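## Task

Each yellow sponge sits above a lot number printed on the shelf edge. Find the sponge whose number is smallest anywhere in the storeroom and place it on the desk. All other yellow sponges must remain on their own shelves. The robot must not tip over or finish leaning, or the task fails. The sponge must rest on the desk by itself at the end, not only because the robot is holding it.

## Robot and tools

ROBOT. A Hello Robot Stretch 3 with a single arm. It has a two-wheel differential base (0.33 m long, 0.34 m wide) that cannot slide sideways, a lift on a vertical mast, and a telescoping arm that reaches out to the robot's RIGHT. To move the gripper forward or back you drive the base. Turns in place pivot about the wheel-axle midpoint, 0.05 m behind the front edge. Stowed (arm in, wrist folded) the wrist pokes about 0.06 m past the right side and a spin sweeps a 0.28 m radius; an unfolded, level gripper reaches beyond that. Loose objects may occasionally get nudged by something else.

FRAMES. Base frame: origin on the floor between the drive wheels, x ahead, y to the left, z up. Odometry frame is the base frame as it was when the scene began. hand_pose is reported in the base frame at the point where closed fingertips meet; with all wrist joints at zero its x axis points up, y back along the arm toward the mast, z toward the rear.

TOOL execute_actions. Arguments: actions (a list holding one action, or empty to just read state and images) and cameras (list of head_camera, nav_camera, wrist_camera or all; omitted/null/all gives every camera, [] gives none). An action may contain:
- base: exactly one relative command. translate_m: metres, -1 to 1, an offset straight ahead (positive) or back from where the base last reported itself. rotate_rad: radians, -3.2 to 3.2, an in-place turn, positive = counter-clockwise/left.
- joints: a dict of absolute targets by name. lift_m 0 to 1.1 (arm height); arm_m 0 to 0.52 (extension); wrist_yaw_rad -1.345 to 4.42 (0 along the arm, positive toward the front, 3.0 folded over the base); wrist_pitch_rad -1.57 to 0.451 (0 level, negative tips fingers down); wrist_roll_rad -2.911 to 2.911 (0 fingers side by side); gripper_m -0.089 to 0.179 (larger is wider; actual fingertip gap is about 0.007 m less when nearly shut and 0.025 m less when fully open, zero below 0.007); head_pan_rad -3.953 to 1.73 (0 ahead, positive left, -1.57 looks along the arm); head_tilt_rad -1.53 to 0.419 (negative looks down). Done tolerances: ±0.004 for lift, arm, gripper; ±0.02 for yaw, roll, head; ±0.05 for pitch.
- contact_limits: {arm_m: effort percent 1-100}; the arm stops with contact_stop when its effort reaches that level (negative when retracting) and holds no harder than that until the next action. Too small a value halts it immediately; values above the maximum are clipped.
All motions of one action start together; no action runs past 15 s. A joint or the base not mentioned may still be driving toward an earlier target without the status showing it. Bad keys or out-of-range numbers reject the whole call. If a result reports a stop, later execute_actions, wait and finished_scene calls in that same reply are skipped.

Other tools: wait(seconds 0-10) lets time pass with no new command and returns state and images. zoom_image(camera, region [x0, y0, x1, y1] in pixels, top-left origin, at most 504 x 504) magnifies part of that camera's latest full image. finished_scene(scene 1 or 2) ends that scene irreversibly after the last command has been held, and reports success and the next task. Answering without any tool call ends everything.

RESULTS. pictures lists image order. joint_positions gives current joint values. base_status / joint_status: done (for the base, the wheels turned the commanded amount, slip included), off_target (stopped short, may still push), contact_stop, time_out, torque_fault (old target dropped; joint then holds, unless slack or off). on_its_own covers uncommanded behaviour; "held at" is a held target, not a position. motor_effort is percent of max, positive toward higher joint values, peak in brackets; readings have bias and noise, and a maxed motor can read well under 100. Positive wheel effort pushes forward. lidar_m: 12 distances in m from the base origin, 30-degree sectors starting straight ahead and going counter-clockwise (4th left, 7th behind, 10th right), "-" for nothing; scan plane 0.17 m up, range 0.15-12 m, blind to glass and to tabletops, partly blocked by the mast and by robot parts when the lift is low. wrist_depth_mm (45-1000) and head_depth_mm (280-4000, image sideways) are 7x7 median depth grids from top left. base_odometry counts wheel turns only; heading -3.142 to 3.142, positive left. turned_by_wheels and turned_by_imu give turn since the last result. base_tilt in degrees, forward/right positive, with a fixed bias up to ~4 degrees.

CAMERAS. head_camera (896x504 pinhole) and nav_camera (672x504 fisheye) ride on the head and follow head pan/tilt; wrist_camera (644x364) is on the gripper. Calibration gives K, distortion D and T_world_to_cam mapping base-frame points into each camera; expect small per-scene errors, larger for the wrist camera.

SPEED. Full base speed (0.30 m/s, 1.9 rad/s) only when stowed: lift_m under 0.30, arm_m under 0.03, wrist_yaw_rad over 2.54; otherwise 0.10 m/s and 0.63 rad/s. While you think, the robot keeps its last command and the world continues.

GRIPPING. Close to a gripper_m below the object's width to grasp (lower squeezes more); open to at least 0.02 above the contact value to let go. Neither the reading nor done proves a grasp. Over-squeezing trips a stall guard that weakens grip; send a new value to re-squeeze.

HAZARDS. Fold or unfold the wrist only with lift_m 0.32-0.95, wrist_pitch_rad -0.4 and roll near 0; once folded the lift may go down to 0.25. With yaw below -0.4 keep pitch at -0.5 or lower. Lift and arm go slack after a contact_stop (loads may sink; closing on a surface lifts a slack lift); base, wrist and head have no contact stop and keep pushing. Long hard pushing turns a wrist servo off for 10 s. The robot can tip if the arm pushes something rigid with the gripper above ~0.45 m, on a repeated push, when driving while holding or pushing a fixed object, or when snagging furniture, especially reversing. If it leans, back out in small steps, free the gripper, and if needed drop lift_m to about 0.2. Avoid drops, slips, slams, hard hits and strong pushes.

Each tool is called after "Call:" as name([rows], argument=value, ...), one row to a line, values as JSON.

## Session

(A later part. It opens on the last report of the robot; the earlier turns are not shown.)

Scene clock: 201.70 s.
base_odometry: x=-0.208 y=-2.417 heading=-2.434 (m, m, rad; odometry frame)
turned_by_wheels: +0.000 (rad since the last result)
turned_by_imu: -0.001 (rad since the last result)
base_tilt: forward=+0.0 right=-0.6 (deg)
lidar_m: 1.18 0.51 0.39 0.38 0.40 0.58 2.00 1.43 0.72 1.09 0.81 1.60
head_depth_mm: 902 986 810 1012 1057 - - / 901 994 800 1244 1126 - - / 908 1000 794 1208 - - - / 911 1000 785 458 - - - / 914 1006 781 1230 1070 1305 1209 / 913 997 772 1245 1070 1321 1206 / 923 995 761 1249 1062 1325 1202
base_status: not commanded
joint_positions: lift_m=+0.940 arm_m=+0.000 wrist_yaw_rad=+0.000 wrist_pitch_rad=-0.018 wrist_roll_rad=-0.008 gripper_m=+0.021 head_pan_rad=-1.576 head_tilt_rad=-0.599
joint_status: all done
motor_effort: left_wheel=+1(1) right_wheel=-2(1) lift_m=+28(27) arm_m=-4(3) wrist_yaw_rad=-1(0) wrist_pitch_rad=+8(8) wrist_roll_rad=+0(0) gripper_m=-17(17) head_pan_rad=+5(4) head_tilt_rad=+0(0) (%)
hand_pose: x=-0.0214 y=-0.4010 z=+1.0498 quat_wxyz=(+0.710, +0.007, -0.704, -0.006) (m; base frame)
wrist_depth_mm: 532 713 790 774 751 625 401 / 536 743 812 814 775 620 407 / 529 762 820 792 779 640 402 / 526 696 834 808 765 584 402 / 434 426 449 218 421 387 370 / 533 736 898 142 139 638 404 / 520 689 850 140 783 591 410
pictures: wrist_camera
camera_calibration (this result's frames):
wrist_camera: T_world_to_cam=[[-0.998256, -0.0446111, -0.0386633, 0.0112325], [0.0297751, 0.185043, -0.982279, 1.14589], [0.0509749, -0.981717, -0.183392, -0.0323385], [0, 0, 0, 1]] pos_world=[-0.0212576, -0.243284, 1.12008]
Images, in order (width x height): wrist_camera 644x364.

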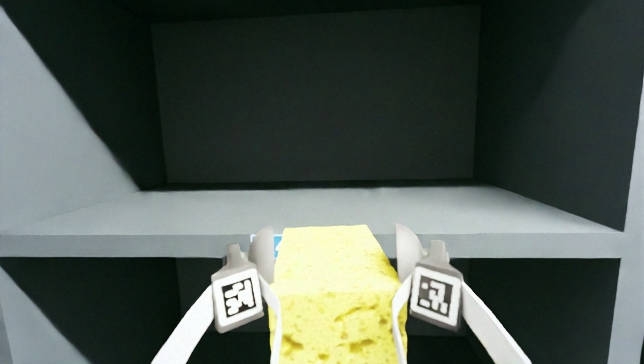

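Call:
execute_actions([
  {"joints":{"wrist_yaw_rad":3.0,"wrist_pitch_rad":-0.4,"lift_m":0.9,"head_pan_rad":0,"head_tilt_rad":-0.5},"base":{"rotate_rad":-0.1}},
], cameras=[])

Call:
execute_actions([
  {"joints":{"lift_m":0.28}},
], cameras=[])

Call:
execute_actions([
  {"base":{"translate_m":1.0}},
], cameras=[])

Call:
execute_actions([
  {"base":{"rotate_rad":-1.59}},
], cameras=[])

Call:
execute_actions([
  {"base":{"translate_m":1.0}},
], cameras=[])

Call:
execute_actions([
  {"base":{"translate_m":0.6},"joints":{"head_pan_rad":-0.6}},
], cameras=["nav_camera"])

Scene clock: 218.57 s.
base_odometry: x=-0.208 y=-2.417 heading=-2.534 (m, m, rad; odometry frame)
turned_by_wheels: -0.100 (rad since the last result)
turned_by_imu: -0.100 (rad since the last result)
base_tilt: forward=+0.1 right=-0.5 (deg)
lidar_m: 1.56 0.56 0.40 0.38 0.39 0.52 1.32 1.43 0.72 1.09 0.81 1.64
head_depth_mm: 1356 1459 1615 1785 1929 1636 1359 / 1339 1453 1610 1778 1932 1633 1344 / 1333 1448 1584 1753 1907 1626 1345 / 1322 1436 1573 1728 1898 1610 1338 / 1314 1425 1562 1723 1878 1606 1334 / 1305 1416 1538 1690 1853 1601 1327 / 1292 1393 1492 1601 1599 1500 1318
base_status: done
joint_positions: lift_m=+0.900 arm_m=+0.000 wrist_yaw_rad=+2.998 wrist_pitch_rad=-0.413 wrist_roll_rad=-0.008 gripper_m=+0.021 head_pan_rad=-0.007 head_tilt_rad=-0.508
joint_status: all done
motor_effort: left_wheel=+3(6) right_wheel=-3(6) lift_m=+19(25) arm_m=-3(3) wrist_yaw_rad=+1(3) wrist_pitch_rad=+6(7) wrist_roll_rad=+1(0) gripper_m=-17(17) head_pan_rad=+4(41) head_tilt_rad=+2(11) (%)
hand_pose: x=+0.0110 y=+0.0775 z=+0.9140 quat_wxyz=(+0.194, +0.698, +0.096, +0.683) (m; base frame)
wrist_depth_mm: 328 - 360 376 392 423 443 / 355 - 389 413 432 451 484 / 382 399 427 447 476 503 539 / 419 433 464 489 526 561 604 / 456 479 508 216 573 630 678 / 498 528 - 143 141 724 796 / 559 591 666 140 743 872 930
pictures: none
No camera images: the call's "cameras" was empty. Leave "cameras" out to get every camera's image.

Scene clock: 225.03 s.
base_odometry: x=-0.208 y=-2.417 heading=-2.534 (m, m, rad; odometry frame)
turned_by_wheels: +0.000 (rad since the last result)
turned_by_imu: -0.001 (rad since the last result)
base_tilt: forward=+0.2 right=-0.6 (deg)
lidar_m: 1.56 0.56 0.40 0.38 0.39 0.52 1.32 1.43 0.72 1.09 0.81 1.64
head_depth_mm: 1344 1465 1605 1779 1931 1644 1357 / 1338 1450 1600 1764 1918 1630 1340 / 1330 1434 1589 1744 1917 1616 1344 / 1314 1428 1564 1727 1905 1614 1342 / 1309 1427 1549 1717 1900 1597 1334 / 1304 1421 1539 1696 1846 1603 1328 / 1293 1389 1503 1610 1598 1508 1313
base_status: not commanded
joint_positions: lift_m=+0.280 arm_m=+0.000 wrist_yaw_rad=+2.998 wrist_pitch_rad=-0.415 wrist_roll_rad=-0.008 gripper_m=+0.021 head_pan_rad=-0.007 head_tilt_rad=-0.508
joint_status: all done
motor_effort: left_wheel=+2(2) right_wheel=-3(3) lift_m=+19(17) arm_m=-3(3) wrist_yaw_rad=+1(2) wrist_pitch_rad=+7(7) wrist_roll_rad=+1(0) gripper_m=-16(17) head_pan_rad=+5(4) head_tilt_rad=+3(3) (%)
hand_pose: x=+0.0109 y=+0.0773 z=+0.2937 quat_wxyz=(+0.195, +0.698, +0.097, +0.683) (m; base frame)
wrist_depth_mm: 331 - 363 378 398 422 438 / 355 - 395 407 442 457 493 / 383 397 425 451 476 509 541 / 414 438 465 494 528 559 586 / 456 470 501 215 553 579 578 / 486 498 - 142 140 500 492 / 450 - - 140 407 419 418
pictures: none
No camera images: the call's "cameras" was empty. Leave "cameras" out to get every camera's image.

Scene clock: 230.07 s.
base_odometry: x=-1.029 y=-2.988 heading=-2.534 (m, m, rad; odometry frame)
turned_by_wheels: +0.000 (rad since the last result)
turned_by_imu: +0.002 (rad since the last result)
base_tilt: forward=+0.1 right=-0.6 (deg)
lidar_m: 0.56 0.58 0.43 0.41 0.43 0.57 1.45 1.47 0.76 2.49 0.82 0.59
head_depth_mm: 454 493 541 596 668 755 873 / 451 489 536 593 661 751 859 / 447 486 532 586 655 740 852 / 445 482 528 581 648 736 842 / 442 478 522 576 642 725 832 / 439 475 518 571 635 717 820 / 436 473 514 567 630 710 810
base_status: done
joint_positions: lift_m=+0.280 arm_m=+0.000 wrist_yaw_rad=+2.999 wrist_pitch_rad=-0.415 wrist_roll_rad=-0.008 gripper_m=+0.021 head_pan_rad=-0.007 head_tilt_rad=-0.507
joint_status: not commanded
motor_effort: left_wheel=+2(10) right_wheel=-3(5) lift_m=+19(19) arm_m=-3(3) wrist_yaw_rad=+1(1) wrist_pitch_rad=+7(7) wrist_roll_rad=+0(0) gripper_m=-17(17) head_pan_rad=+4(4) head_tilt_rad=+2(3) (%)
hand_pose: x=+0.0108 y=+0.0774 z=+0.2936 quat_wxyz=(+0.195, +0.698, +0.097, +0.683) (m; base frame)
wrist_depth_mm: 360 - 386 408 433 447 474 / 385 - 426 443 464 490 512 / 414 428 457 482 512 547 551 / 448 467 500 536 563 606 548 / 487 515 533 215 580 589 546 / 513 523 - 142 141 498 497 / 447 - - 140 407 418 418
pictures: none
No camera images: the call's "cameras" was empty. Leave "cameras" out to get every camera's image.

Scene clock: 232.40 s.
base_odometry: x=-1.029 y=-2.988 heading=+2.159 (m, m, rad; odometry frame)
turned_by_wheels: -1.590 (rad since the last result)
turned_by_imu: -1.567 (rad since the last result)
base_tilt: forward=+0.1 right=-0.5 (deg)
lidar_m: 2.71 0.84 0.59 0.56 0.57 0.44 0.41 0.42 0.56 1.34 1.47 0.76
head_depth_mm: 2982 3227 2688 1094 1102 1110 1120 / 2947 3156 3488 2831 2075 1483 1324 / 2933 3186 3473 2804 2050 1617 1343 / 2879 3134 3497 2772 2052 1614 1338 / 2897 3100 3408 2766 2040 1612 1328 / 2859 3084 3360 2729 2027 1602 1327 / 2662 2565 2584 2485 2005 1593 1328
base_status: done
joint_positions: lift_m=+0.280 arm_m=+0.000 wrist_yaw_rad=+2.999 wrist_pitch_rad=-0.415 wrist_roll_rad=-0.008 gripper_m=+0.021 head_pan_rad=-0.007 head_tilt_rad=-0.507
joint_status: not commanded
motor_effort: left_wheel=+2(10) right_wheel=-3(7) lift_m=+19(19) arm_m=-3(3) wrist_yaw_rad=+1(1) wrist_pitch_rad=+7(7) wrist_roll_rad=+0(1) gripper_m=-16(16) head_pan_rad=+4(4) head_tilt_rad=+2(3) (%)
hand_pose: x=+0.0108 y=+0.0773 z=+0.2936 quat_wxyz=(+0.195, +0.698, +0.097, +0.683) (m; base frame)
wrist_depth_mm: 467 - 514 545 576 603 645 / 504 - 553 585 620 662 725 / 531 565 599 636 687 740 769 / 576 617 652 690 706 742 719 / 547 616 649 215 630 603 581 / 506 523 - 141 140 499 485 / 450 - - 140 408 422 421
pictures: none
No camera images: the call's "cameras" was empty. Leave "cameras" out to get every camera's image.

Scene clock: 237.43 s.
base_odometry: x=-1.584 y=-2.156 heading=+2.159 (m, m, rad; odometry frame)
turned_by_wheels: +0.000 (rad since the last result)
turned_by_imu: +0.002 (rad since the last result)
base_tilt: forward=+0.0 right=-0.5 (deg)
lidar_m: 2.35 0.92 0.64 0.61 0.63 0.83 1.41 1.45 0.43 0.41 3.52 2.04
head_depth_mm: 2077 2250 2030 2585 2053 1640 1355 / 2058 2248 2431 2651 2070 1629 1348 / 2043 2203 2412 2586 2038 1626 1348 / 2033 2202 2394 2572 2038 1618 1335 / 1987 2174 2364 2548 2040 1611 1337 / 1987 2143 2360 2516 2037 1603 1328 / 1975 2129 2314 2473 2005 1598 1323
base_status: done
joint_positions: lift_m=+0.280 arm_m=+0.000 wrist_yaw_rad=+2.999 wrist_pitch_rad=-0.415 wrist_roll_rad=-0.008 gripper_m=+0.021 head_pan_rad=-0.007 head_tilt_rad=-0.506
joint_status: not commanded
motor_effort: left_wheel=+2(10) right_wheel=-3(4) lift_m=+19(19) arm_m=-3(3) wrist_yaw_rad=+1(0) wrist_pitch_rad=+7(7) wrist_roll_rad=+0(1) gripper_m=-16(17) head_pan_rad=+4(5) head_tilt_rad=+2(3) (%)
hand_pose: x=+0.0108 y=+0.0773 z=+0.2936 quat_wxyz=(+0.195, +0.698, +0.097, +0.683) (m; base frame)
wrist_depth_mm: 512 - 567 597 622 647 706 / 545 - 597 626 656 715 768 / 577 600 648 683 731 752 830 / 628 653 704 732 750 757 709 / 641 634 657 217 614 588 572 / 528 519 - 142 140 489 478 / 443 - - 140 402 427 417
pictures: none
No camera images: the call's "cameras" was empty. Leave "cameras" out to get every camera's image.

Scene clock: 241.00 s.
base_odometry: x=-1.917 y=-1.657 heading=+2.159 (m, m, rad; odometry frame)
turned_by_wheels: +0.000 (rad since the last result)
turned_by_imu: +0.001 (rad since the last result)
base_tilt: forward=+0.2 right=-0.6 (deg)
lidar_m: 1.75 0.96 0.68 0.64 0.66 0.87 2.01 0.67 0.74 1.80 1.73 1.49
head_depth_mm: 2464 2734 2197 2597 2082 1647 1345 / 2272 2484 1980 2450 2068 1631 1352 / 2075 2283 1976 2451 2049 1614 1349 / 1918 2084 1944 2377 2034 1613 1328 / 1779 1926 1938 1665 1857 1611 1337 / 1674 1801 1867 2125 2016 1602 1330 / 1561 1665 1794 1952 2007 1604 1327
base_status: done
joint_positions: lift_m=+0.280 arm_m=+0.000 wrist_yaw_rad=+2.999 wrist_pitch_rad=-0.415 wrist_roll_rad=-0.008 gripper_m=+0.021 head_pan_rad=-0.593 head_tilt_rad=-0.506
joint_status: all done
motor_effort: left_wheel=+2(9) right_wheel=-2(5) lift_m=+19(19) arm_m=-3(3) wrist_yaw_rad=+0(1) wrist_pitch_rad=+7(7) wrist_roll_rad=+0(1) gripper_m=-16(17) head_pan_rad=-3(36) head_tilt_rad=+3(2) (%)
hand_pose: x=+0.0108 y=+0.0773 z=+0.2936 quat_wxyz=(+0.195, +0.698, +0.097, +0.683) (m; base frame)
wrist_depth_mm: 535 - 583 606 640 677 725 / 564 - 619 667 694 755 785 / 609 643 672 718 756 801 875 / 657 683 725 723 761 729 728 / 638 642 643 216 611 591 586 / 529 520 - 142 140 487 493 / 450 - - 140 403 425 418
pictures: nav_camera (sideways: a quarter turn counterclockwise sets it upright)
camera_calibration (this result's frames):
nav_camera: T_world_to_cam=[[0.455728, -0.249913, 0.854316, -1.07543], [-0.540618, -0.840189, 0.0426078, 0.00141942], [0.707138, -0.481276, -0.518005, 0.620172], [0, 0, 0, 1]] pos_world=[0.0523249, 0.0309017, 1.23995]
Images, in order (width x height): nav_camera 672x504.

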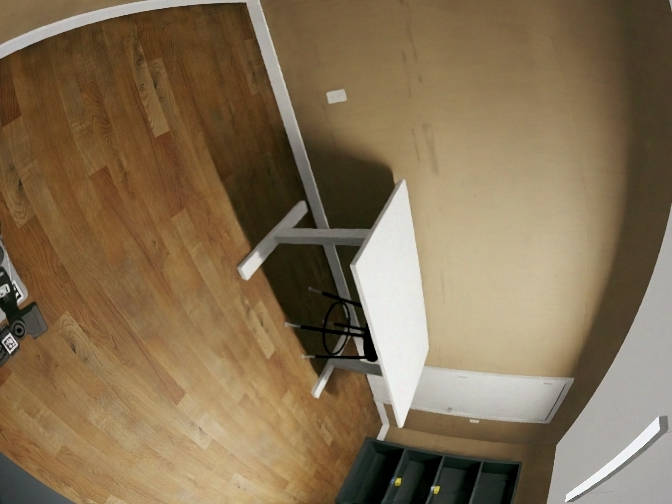

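Call:
execute_actions([
  {"base":{"translate_m":1.0},"joints":{"head_pan_rad":-1.57}},
], cameras=[])

Call:
execute_actions([
  {"base":{"translate_m":0.35},"joints":{"lift_m":0.9}},
], cameras=[])

Call:
execute_actions([
  {"joints":{"wrist_yaw_rad":0,"wrist_pitch_rad":0}},
], cameras=["head_camera","wrist_camera"])

Scene clock: 254.63 s.
base_odometry: x=-2.472 y=-0.825 heading=+2.159 (m, m, rad; odometry frame)
turned_by_wheels: +0.000 (rad since the last result)
turned_by_imu: +0.001 (rad since the last result)
base_tilt: forward=+0.1 right=-0.5 (deg)
lidar_m: 0.75 0.77 0.73 0.69 0.71 0.93 1.60 1.59 2.10 1.29 0.78 0.79
head_depth_mm: 3545 3676 3777 2831 2096 1640 1354 / 3566 3923 3931 2841 2082 1628 1345 / 3251 3771 3798 2799 2056 1621 1344 / 3478 3769 - 2664 980 1565 1346 / 3466 3781 1911 1225 905 1560 1339 / 3492 3755 1903 1216 897 1505 1332 / 3161 3056 1879 1212 896 992 1136
base_status: done
joint_positions: lift_m=+0.280 arm_m=+0.000 wrist_yaw_rad=+2.999 wrist_pitch_rad=-0.415 wrist_roll_rad=-0.008 gripper_m=+0.021 head_pan_rad=-1.563 head_tilt_rad=-0.506
joint_status: all done
motor_effort: left_wheel=+2(9) right_wheel=-2(4) lift_m=+19(19) arm_m=-3(3) wrist_yaw_rad=+1(1) wrist_pitch_rad=+7(7) wrist_roll_rad=+0(0) gripper_m=-17(16) head_pan_rad=-3(41) head_tilt_rad=+3(2) (%)
hand_pose: x=+0.0108 y=+0.0773 z=+0.2936 quat_wxyz=(+0.195, +0.698, +0.097, +0.683) (m; base frame)
wrist_depth_mm: 571 - 625 649 686 724 675 / 610 - 667 702 762 798 697 / 666 698 728 776 816 841 705 / 689 738 757 774 765 736 698 / 636 640 644 216 635 589 588 / 526 516 - 142 140 498 491 / 446 - - 140 403 421 418
pictures: none
No camera images: the call's "cameras" was empty. Leave "cameras" out to get every camera's image.

Scene clock: 261.10 s.
base_odometry: x=-2.666 y=-0.534 heading=+2.159 (m, m, rad; odometry frame)
turned_by_wheels: +0.000 (rad since the last result)
turned_by_imu: +0.000 (rad since the last result)
base_tilt: forward=+0.2 right=-0.6 (deg)
lidar_m: 0.40 0.41 0.55 0.71 0.72 0.96 1.93 1.94 2.58 0.72 0.60 0.42
head_depth_mm: 3526 3913 3994 2848 923 1550 - / 3247 3576 3907 1254 920 1553 - / 3495 3822 2145 1252 912 1524 1415 / 3443 3776 1952 1238 906 981 1081 / 3497 3787 1912 1225 905 1480 1401 / 2861 2863 1893 1220 900 1471 1397 / 1675 1661 1654 1211 897 1388 1324
base_status: done
joint_positions: lift_m=+0.900 arm_m=+0.000 wrist_yaw_rad=+2.999 wrist_pitch_rad=-0.415 wrist_roll_rad=-0.008 gripper_m=+0.021 head_pan_rad=-1.563 head_tilt_rad=-0.506
joint_status: all done
motor_effort: left_wheel=+1(9) right_wheel=-2(5) lift_m=+28(31) arm_m=-3(4) wrist_yaw_rad=+1(0) wrist_pitch_rad=+7(7) wrist_roll_rad=+0(0) gripper_m=-16(16) head_pan_rad=-2(3) head_tilt_rad=+2(2) (%)
hand_pose: x=+0.0107 y=+0.0773 z=+0.9131 quat_wxyz=(+0.195, +0.698, +0.097, +0.683) (m; base frame)
wrist_depth_mm: 582 - 629 661 701 505 372 / 617 - 682 736 759 524 381 / 653 682 759 780 802 531 386 / 710 767 840 860 880 560 398 / 803 823 872 216 861 567 405 / 882 921 - 142 140 578 417 / 983 - - 140 811 574 418
pictures: none
No camera images: the call's "cameras" was empty. Leave "cameras" out to get every camera's image.

Scene clock: 263.60 s.
base_odometry: x=-2.666 y=-0.534 heading=+2.159 (m, m, rad; odometry frame)
turned_by_wheels: +0.000 (rad since the last result)
turned_by_imu: +0.000 (rad since the last result)
base_tilt: forward=+0.1 right=-0.5 (deg)
lidar_m: 0.40 0.41 0.55 0.70 0.73 0.96 1.93 1.95 2.58 0.71 0.60 0.42
head_depth_mm: 3560 3894 3927 2848 925 1549 - / 3340 3655 3912 1260 918 1539 - / 3501 3856 2131 1251 915 - - / 3501 3744 1938 1244 457 - - / 3527 3798 1915 1229 938 1478 1331 / 2859 2854 1885 1218 900 1466 1321 / 1679 1666 1649 1217 894 1391 1327
base_status: not commanded
joint_positions: lift_m=+0.900 arm_m=+0.000 wrist_yaw_rad=+0.002 wrist_pitch_rad=-0.024 wrist_roll_rad=-0.008 gripper_m=+0.021 head_pan_rad=-1.563 head_tilt_rad=-0.506
joint_status: all done
motor_effort: left_wheel=+2(1) right_wheel=-2(2) lift_m=+27(28) arm_m=-3(3) wrist_yaw_rad=-2(4) wrist_pitch_rad=+11(11) wrist_roll_rad=+0(0) gripper_m=-16(16) head_pan_rad=-3(2) head_tilt_rad=+2(3) (%)
hand_pose: x=-0.0208 y=-0.4008 z=+1.0082 quat_wxyz=(+0.710, +0.010, -0.704, -0.008) (m; base frame)
wrist_depth_mm: 526 791 - - - - - / 517 747 - - - - - / 519 775 - - - - - / 518 745 - - - - - / 508 745 - 218 - - - / 514 698 748 142 141 - - / 496 568 522 140 479 525 -
pictures: head_camera (sideways: a quarter turn clockwise sets it upright), wrist_camera
camera_calibration (this result's frames):
head_camera: T_world_to_cam=[[-0.021283, 0.483498, -0.875087, 1.1568], [0.999203, -0.019288, -0.0349585, 0.044452], [-0.033781, -0.875133, -0.482702, 0.587568], [0, 0, 0, 1]] pos_world=[0.0000521768, -0.0442506, 1.29747]
wrist_camera: T_world_to_cam=[[-0.998165, -0.0463724, -0.0389424, 0.00972283], [0.0293789, 0.191486, -0.981056, 1.10624], [0.0529508, -0.980399, -0.189772, -0.0327967], [0, 0, 0, 1]] pos_world=[-0.0210586, -0.243533, 1.07944]
Images, in order (width x height): head_camera 896x504, wrist_camera 644x364.

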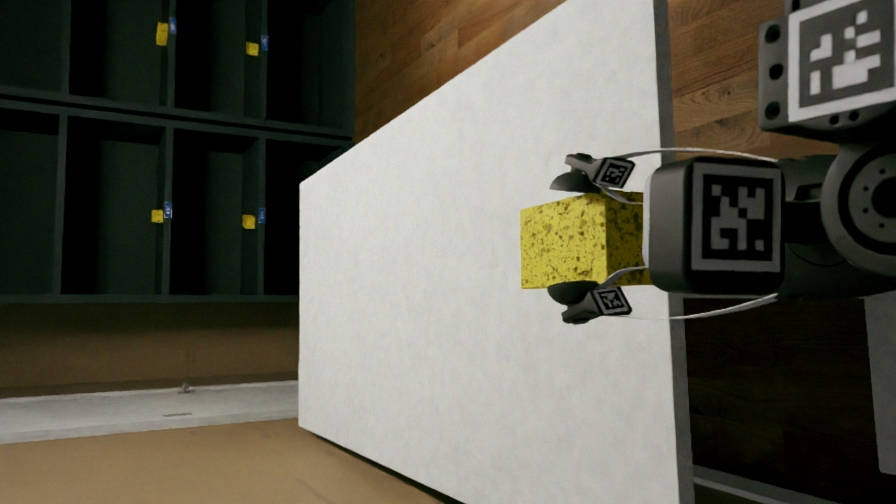

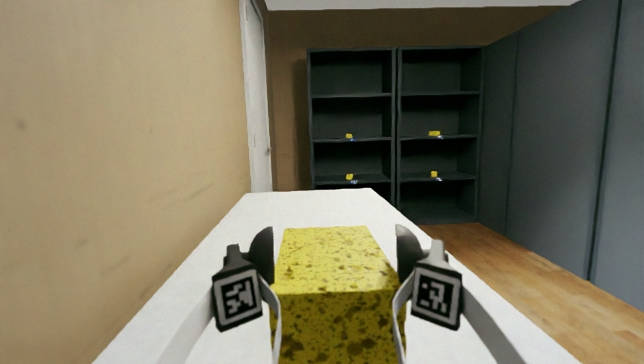

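Call:
execute_actions([
  {"joints":{"arm_m":0.45,"lift_m":0.65}},
], cameras=["wrist_camera"])

Call:
execute_actions([
  {"joints":{"gripper_m":0.15}},
], cameras=[])

Call:
execute_actions([
  {"joints":{"lift_m":0.75}},
], cameras=["head_camera"])

Call:
finished_scene(scene=1)

Scene clock: 279.97 s.
base_odometry: x=-2.666 y=-0.534 heading=+2.159 (m, m, rad; odometry frame)
turned_by_wheels: +0.000 (rad since the last result)
turned_by_imu: -0.001 (rad since the last result)
base_tilt: forward=-0.1 right=-0.6 (deg)
lidar_m: 0.40 0.41 0.55 0.71 0.72 0.96 1.92 1.95 2.57 0.71 0.60 0.42
head_depth_mm: 3552 3878 3925 2853 928 1543 1357 / 3267 3599 3893 1255 918 1536 1382 / 3486 3869 2133 1248 992 1572 1335 / 3438 3779 1934 1235 - 997 1146 / 3456 3781 1907 1226 903 1482 1293 / 2890 2864 1881 1223 903 1473 1335 / 1672 1656 1648 1209 892 1399 1324
base_status: not commanded
joint_positions: lift_m=+0.650 arm_m=+0.450 wrist_yaw_rad=+0.001 wrist_pitch_rad=+0.000 wrist_roll_rad=-0.008 gripper_m=+0.021 head_pan_rad=-1.563 head_tilt_rad=-0.506
joint_status: all done
motor_effort: left_wheel=+1(2) right_wheel=-2(2) lift_m=+17(24) arm_m=+4(3) wrist_yaw_rad=-1(2) wrist_pitch_rad=+1(11) wrist_roll_rad=+0(1) gripper_m=-16(17) head_pan_rad=-3(3) head_tilt_rad=+2(3) (%)
hand_pose: x=-0.0212 y=-0.8509 z=+0.7649 quat_wxyz=(+0.710, +0.001, -0.704, +0.000) (m; base frame)
wrist_depth_mm: 555 819 - - - - - / 542 799 - - - - - / 538 807 - - - - - / 539 697 827 775 723 - - / 394 383 410 217 383 345 334 / 249 245 249 141 139 228 222 / 181 180 168 139 156 169 166
pictures: wrist_camera
camera_calibration (this result's frames):
wrist_camera: T_world_to_cam=[[-0.998233, -0.0457853, -0.037871, -0.02133], [0.0296892, 0.167754, -0.985382, 0.936954], [0.051469, -0.984765, -0.166099, -0.542098], [0, 0, 0, 1]] pos_world=[-0.0212085, -0.691994, 0.832408]
Images, in order (width x height): wrist_camera 644x364.

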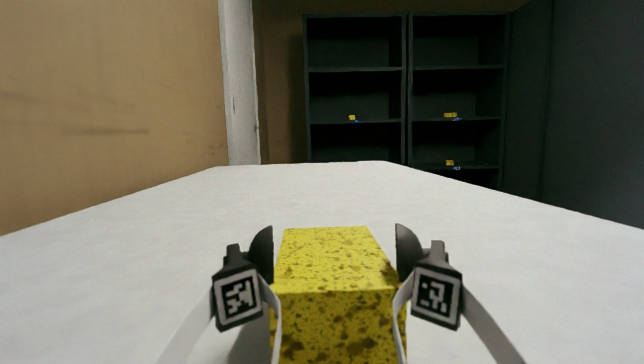

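Scene clock: 281.77 s.
base_odometry: x=-2.666 y=-0.534 heading=+2.159 (m, m, rad; odometry frame)
turned_by_wheels: +0.000 (rad since the last result)
turned_by_imu: +0.000 (rad since the last result)
base_tilt: forward=+0.0 right=-0.5 (deg)
lidar_m: 0.40 0.41 0.55 0.71 0.72 0.96 1.93 1.95 2.58 0.71 0.60 0.42
head_depth_mm: 3587 3860 3894 2830 925 1538 1348 / 3312 3597 3928 1262 921 1536 1387 / 3474 3862 2116 1247 986 1569 1340 / 3514 3874 1943 1239 - 995 1154 / 3485 3732 1925 1233 904 1468 1305 / 2847 2876 1890 1223 896 1473 1323 / 1691 1657 1639 1211 894 1395 1331
base_status: not commanded
joint_positions: lift_m=+0.650 arm_m=+0.450 wrist_yaw_rad=+0.001 wrist_pitch_rad=-0.010 wrist_roll_rad=-0.008 gripper_m=+0.150 head_pan_rad=-1.563 head_tilt_rad=-0.506
joint_status: all done
motor_effort: left_wheel=+2(2) right_wheel=-2(2) lift_m=+18(19) arm_m=+3(4) wrist_yaw_rad=+0(1) wrist_pitch_rad=+5(6) wrist_roll_rad=+0(1) gripper_m=+0(87) head_pan_rad=-3(3) head_tilt_rad=+2(3) (%)
hand_pose: x=-0.0212 y=-0.8507 z=+0.7622 quat_wxyz=(+0.710, +0.004, -0.704, -0.004) (m; base frame)
wrist_depth_mm: 550 828 - - - - - / 542 812 - - - - - / 549 807 - - - - - / 544 687 751 703 660 - - / 373 369 357 207 333 358 317 / 238 245 229 141 197 - 216 / 185 165 172 142 152 164 162
pictures: none
No camera images: the call's "cameras" was empty. Leave "cameras" out to get every camera's image.

Scene clock: 283.50 s.
base_odometry: x=-2.666 y=-0.534 heading=+2.159 (m, m, rad; odometry frame)
turned_by_wheels: +0.000 (rad since the last result)
turned_by_imu: +0.000 (rad since the last result)
base_tilt: forward=+0.1 right=-0.6 (deg)
lidar_m: 0.40 0.41 0.54 0.71 0.72 0.96 1.93 1.95 2.57 0.71 0.60 0.42
head_depth_mm: 3571 3935 3900 2840 928 1551 1426 / 3253 3553 3862 1261 954 - - / 3500 3801 2132 1316 848 1528 1346 / 3404 3794 1945 1339 844 981 1157 / 3506 3782 1929 1260 903 1467 1305 / 2853 2839 1891 1219 899 1459 1324 / 1686 1662 1651 1215 891 1396 1325
base_status: not commanded
joint_positions: lift_m=+0.750 arm_m=+0.450 wrist_yaw_rad=+0.001 wrist_pitch_rad=-0.015 wrist_roll_rad=-0.008 gripper_m=+0.150 head_pan_rad=-1.563 head_tilt_rad=-0.506
joint_status: all done
motor_effort: left_wheel=+2(2) right_wheel=-2(2) lift_m=+27(26) arm_m=+2(2) wrist_yaw_rad=+0(1) wrist_pitch_rad=+7(7) wrist_roll_rad=+1(0) gripper_m=+0(0) head_pan_rad=-3(3) head_tilt_rad=+2(2) (%)
hand_pose: x=-0.0212 y=-0.8506 z=+0.8605 quat_wxyz=(+0.710, +0.006, -0.704, -0.005) (m; base frame)
wrist_depth_mm: 543 809 - - - - - / 541 808 - - - - - / 541 797 - - - - - / 542 800 - - - - - / 528 676 650 642 632 - - / 458 459 427 422 419 - - / 331 307 326 318 316 309 304
pictures: head_camera (sideways: a quarter turn clockwise sets it upright)
camera_calibration (this result's frames):
head_camera: T_world_to_cam=[[-0.0212058, 0.483501, -0.875087, 1.1568], [0.9992, -0.0194475, -0.0349585, 0.044452], [-0.0339207, -0.875128, -0.482701, 0.587569], [0, 0, 0, 1]] pos_world=[0.0000451136, -0.0442496, 1.29747]
Images, in order (width x height): head_camera 896x504.

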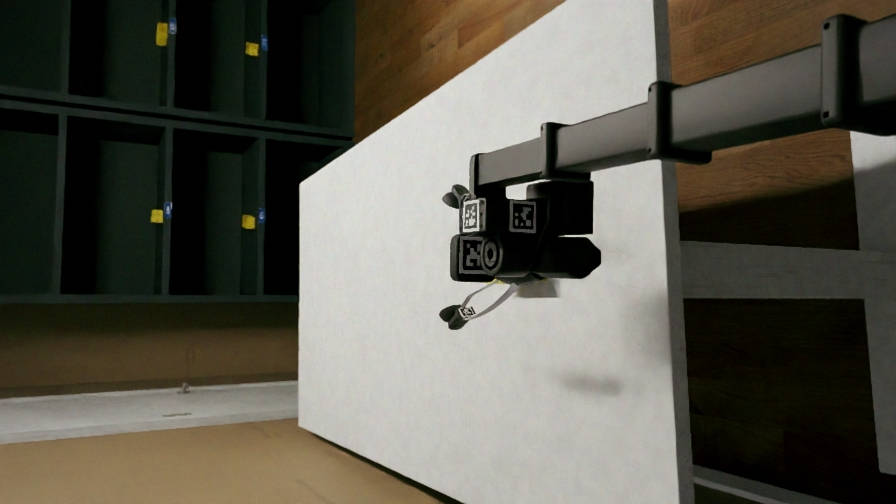

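The scene is finished: the task was done.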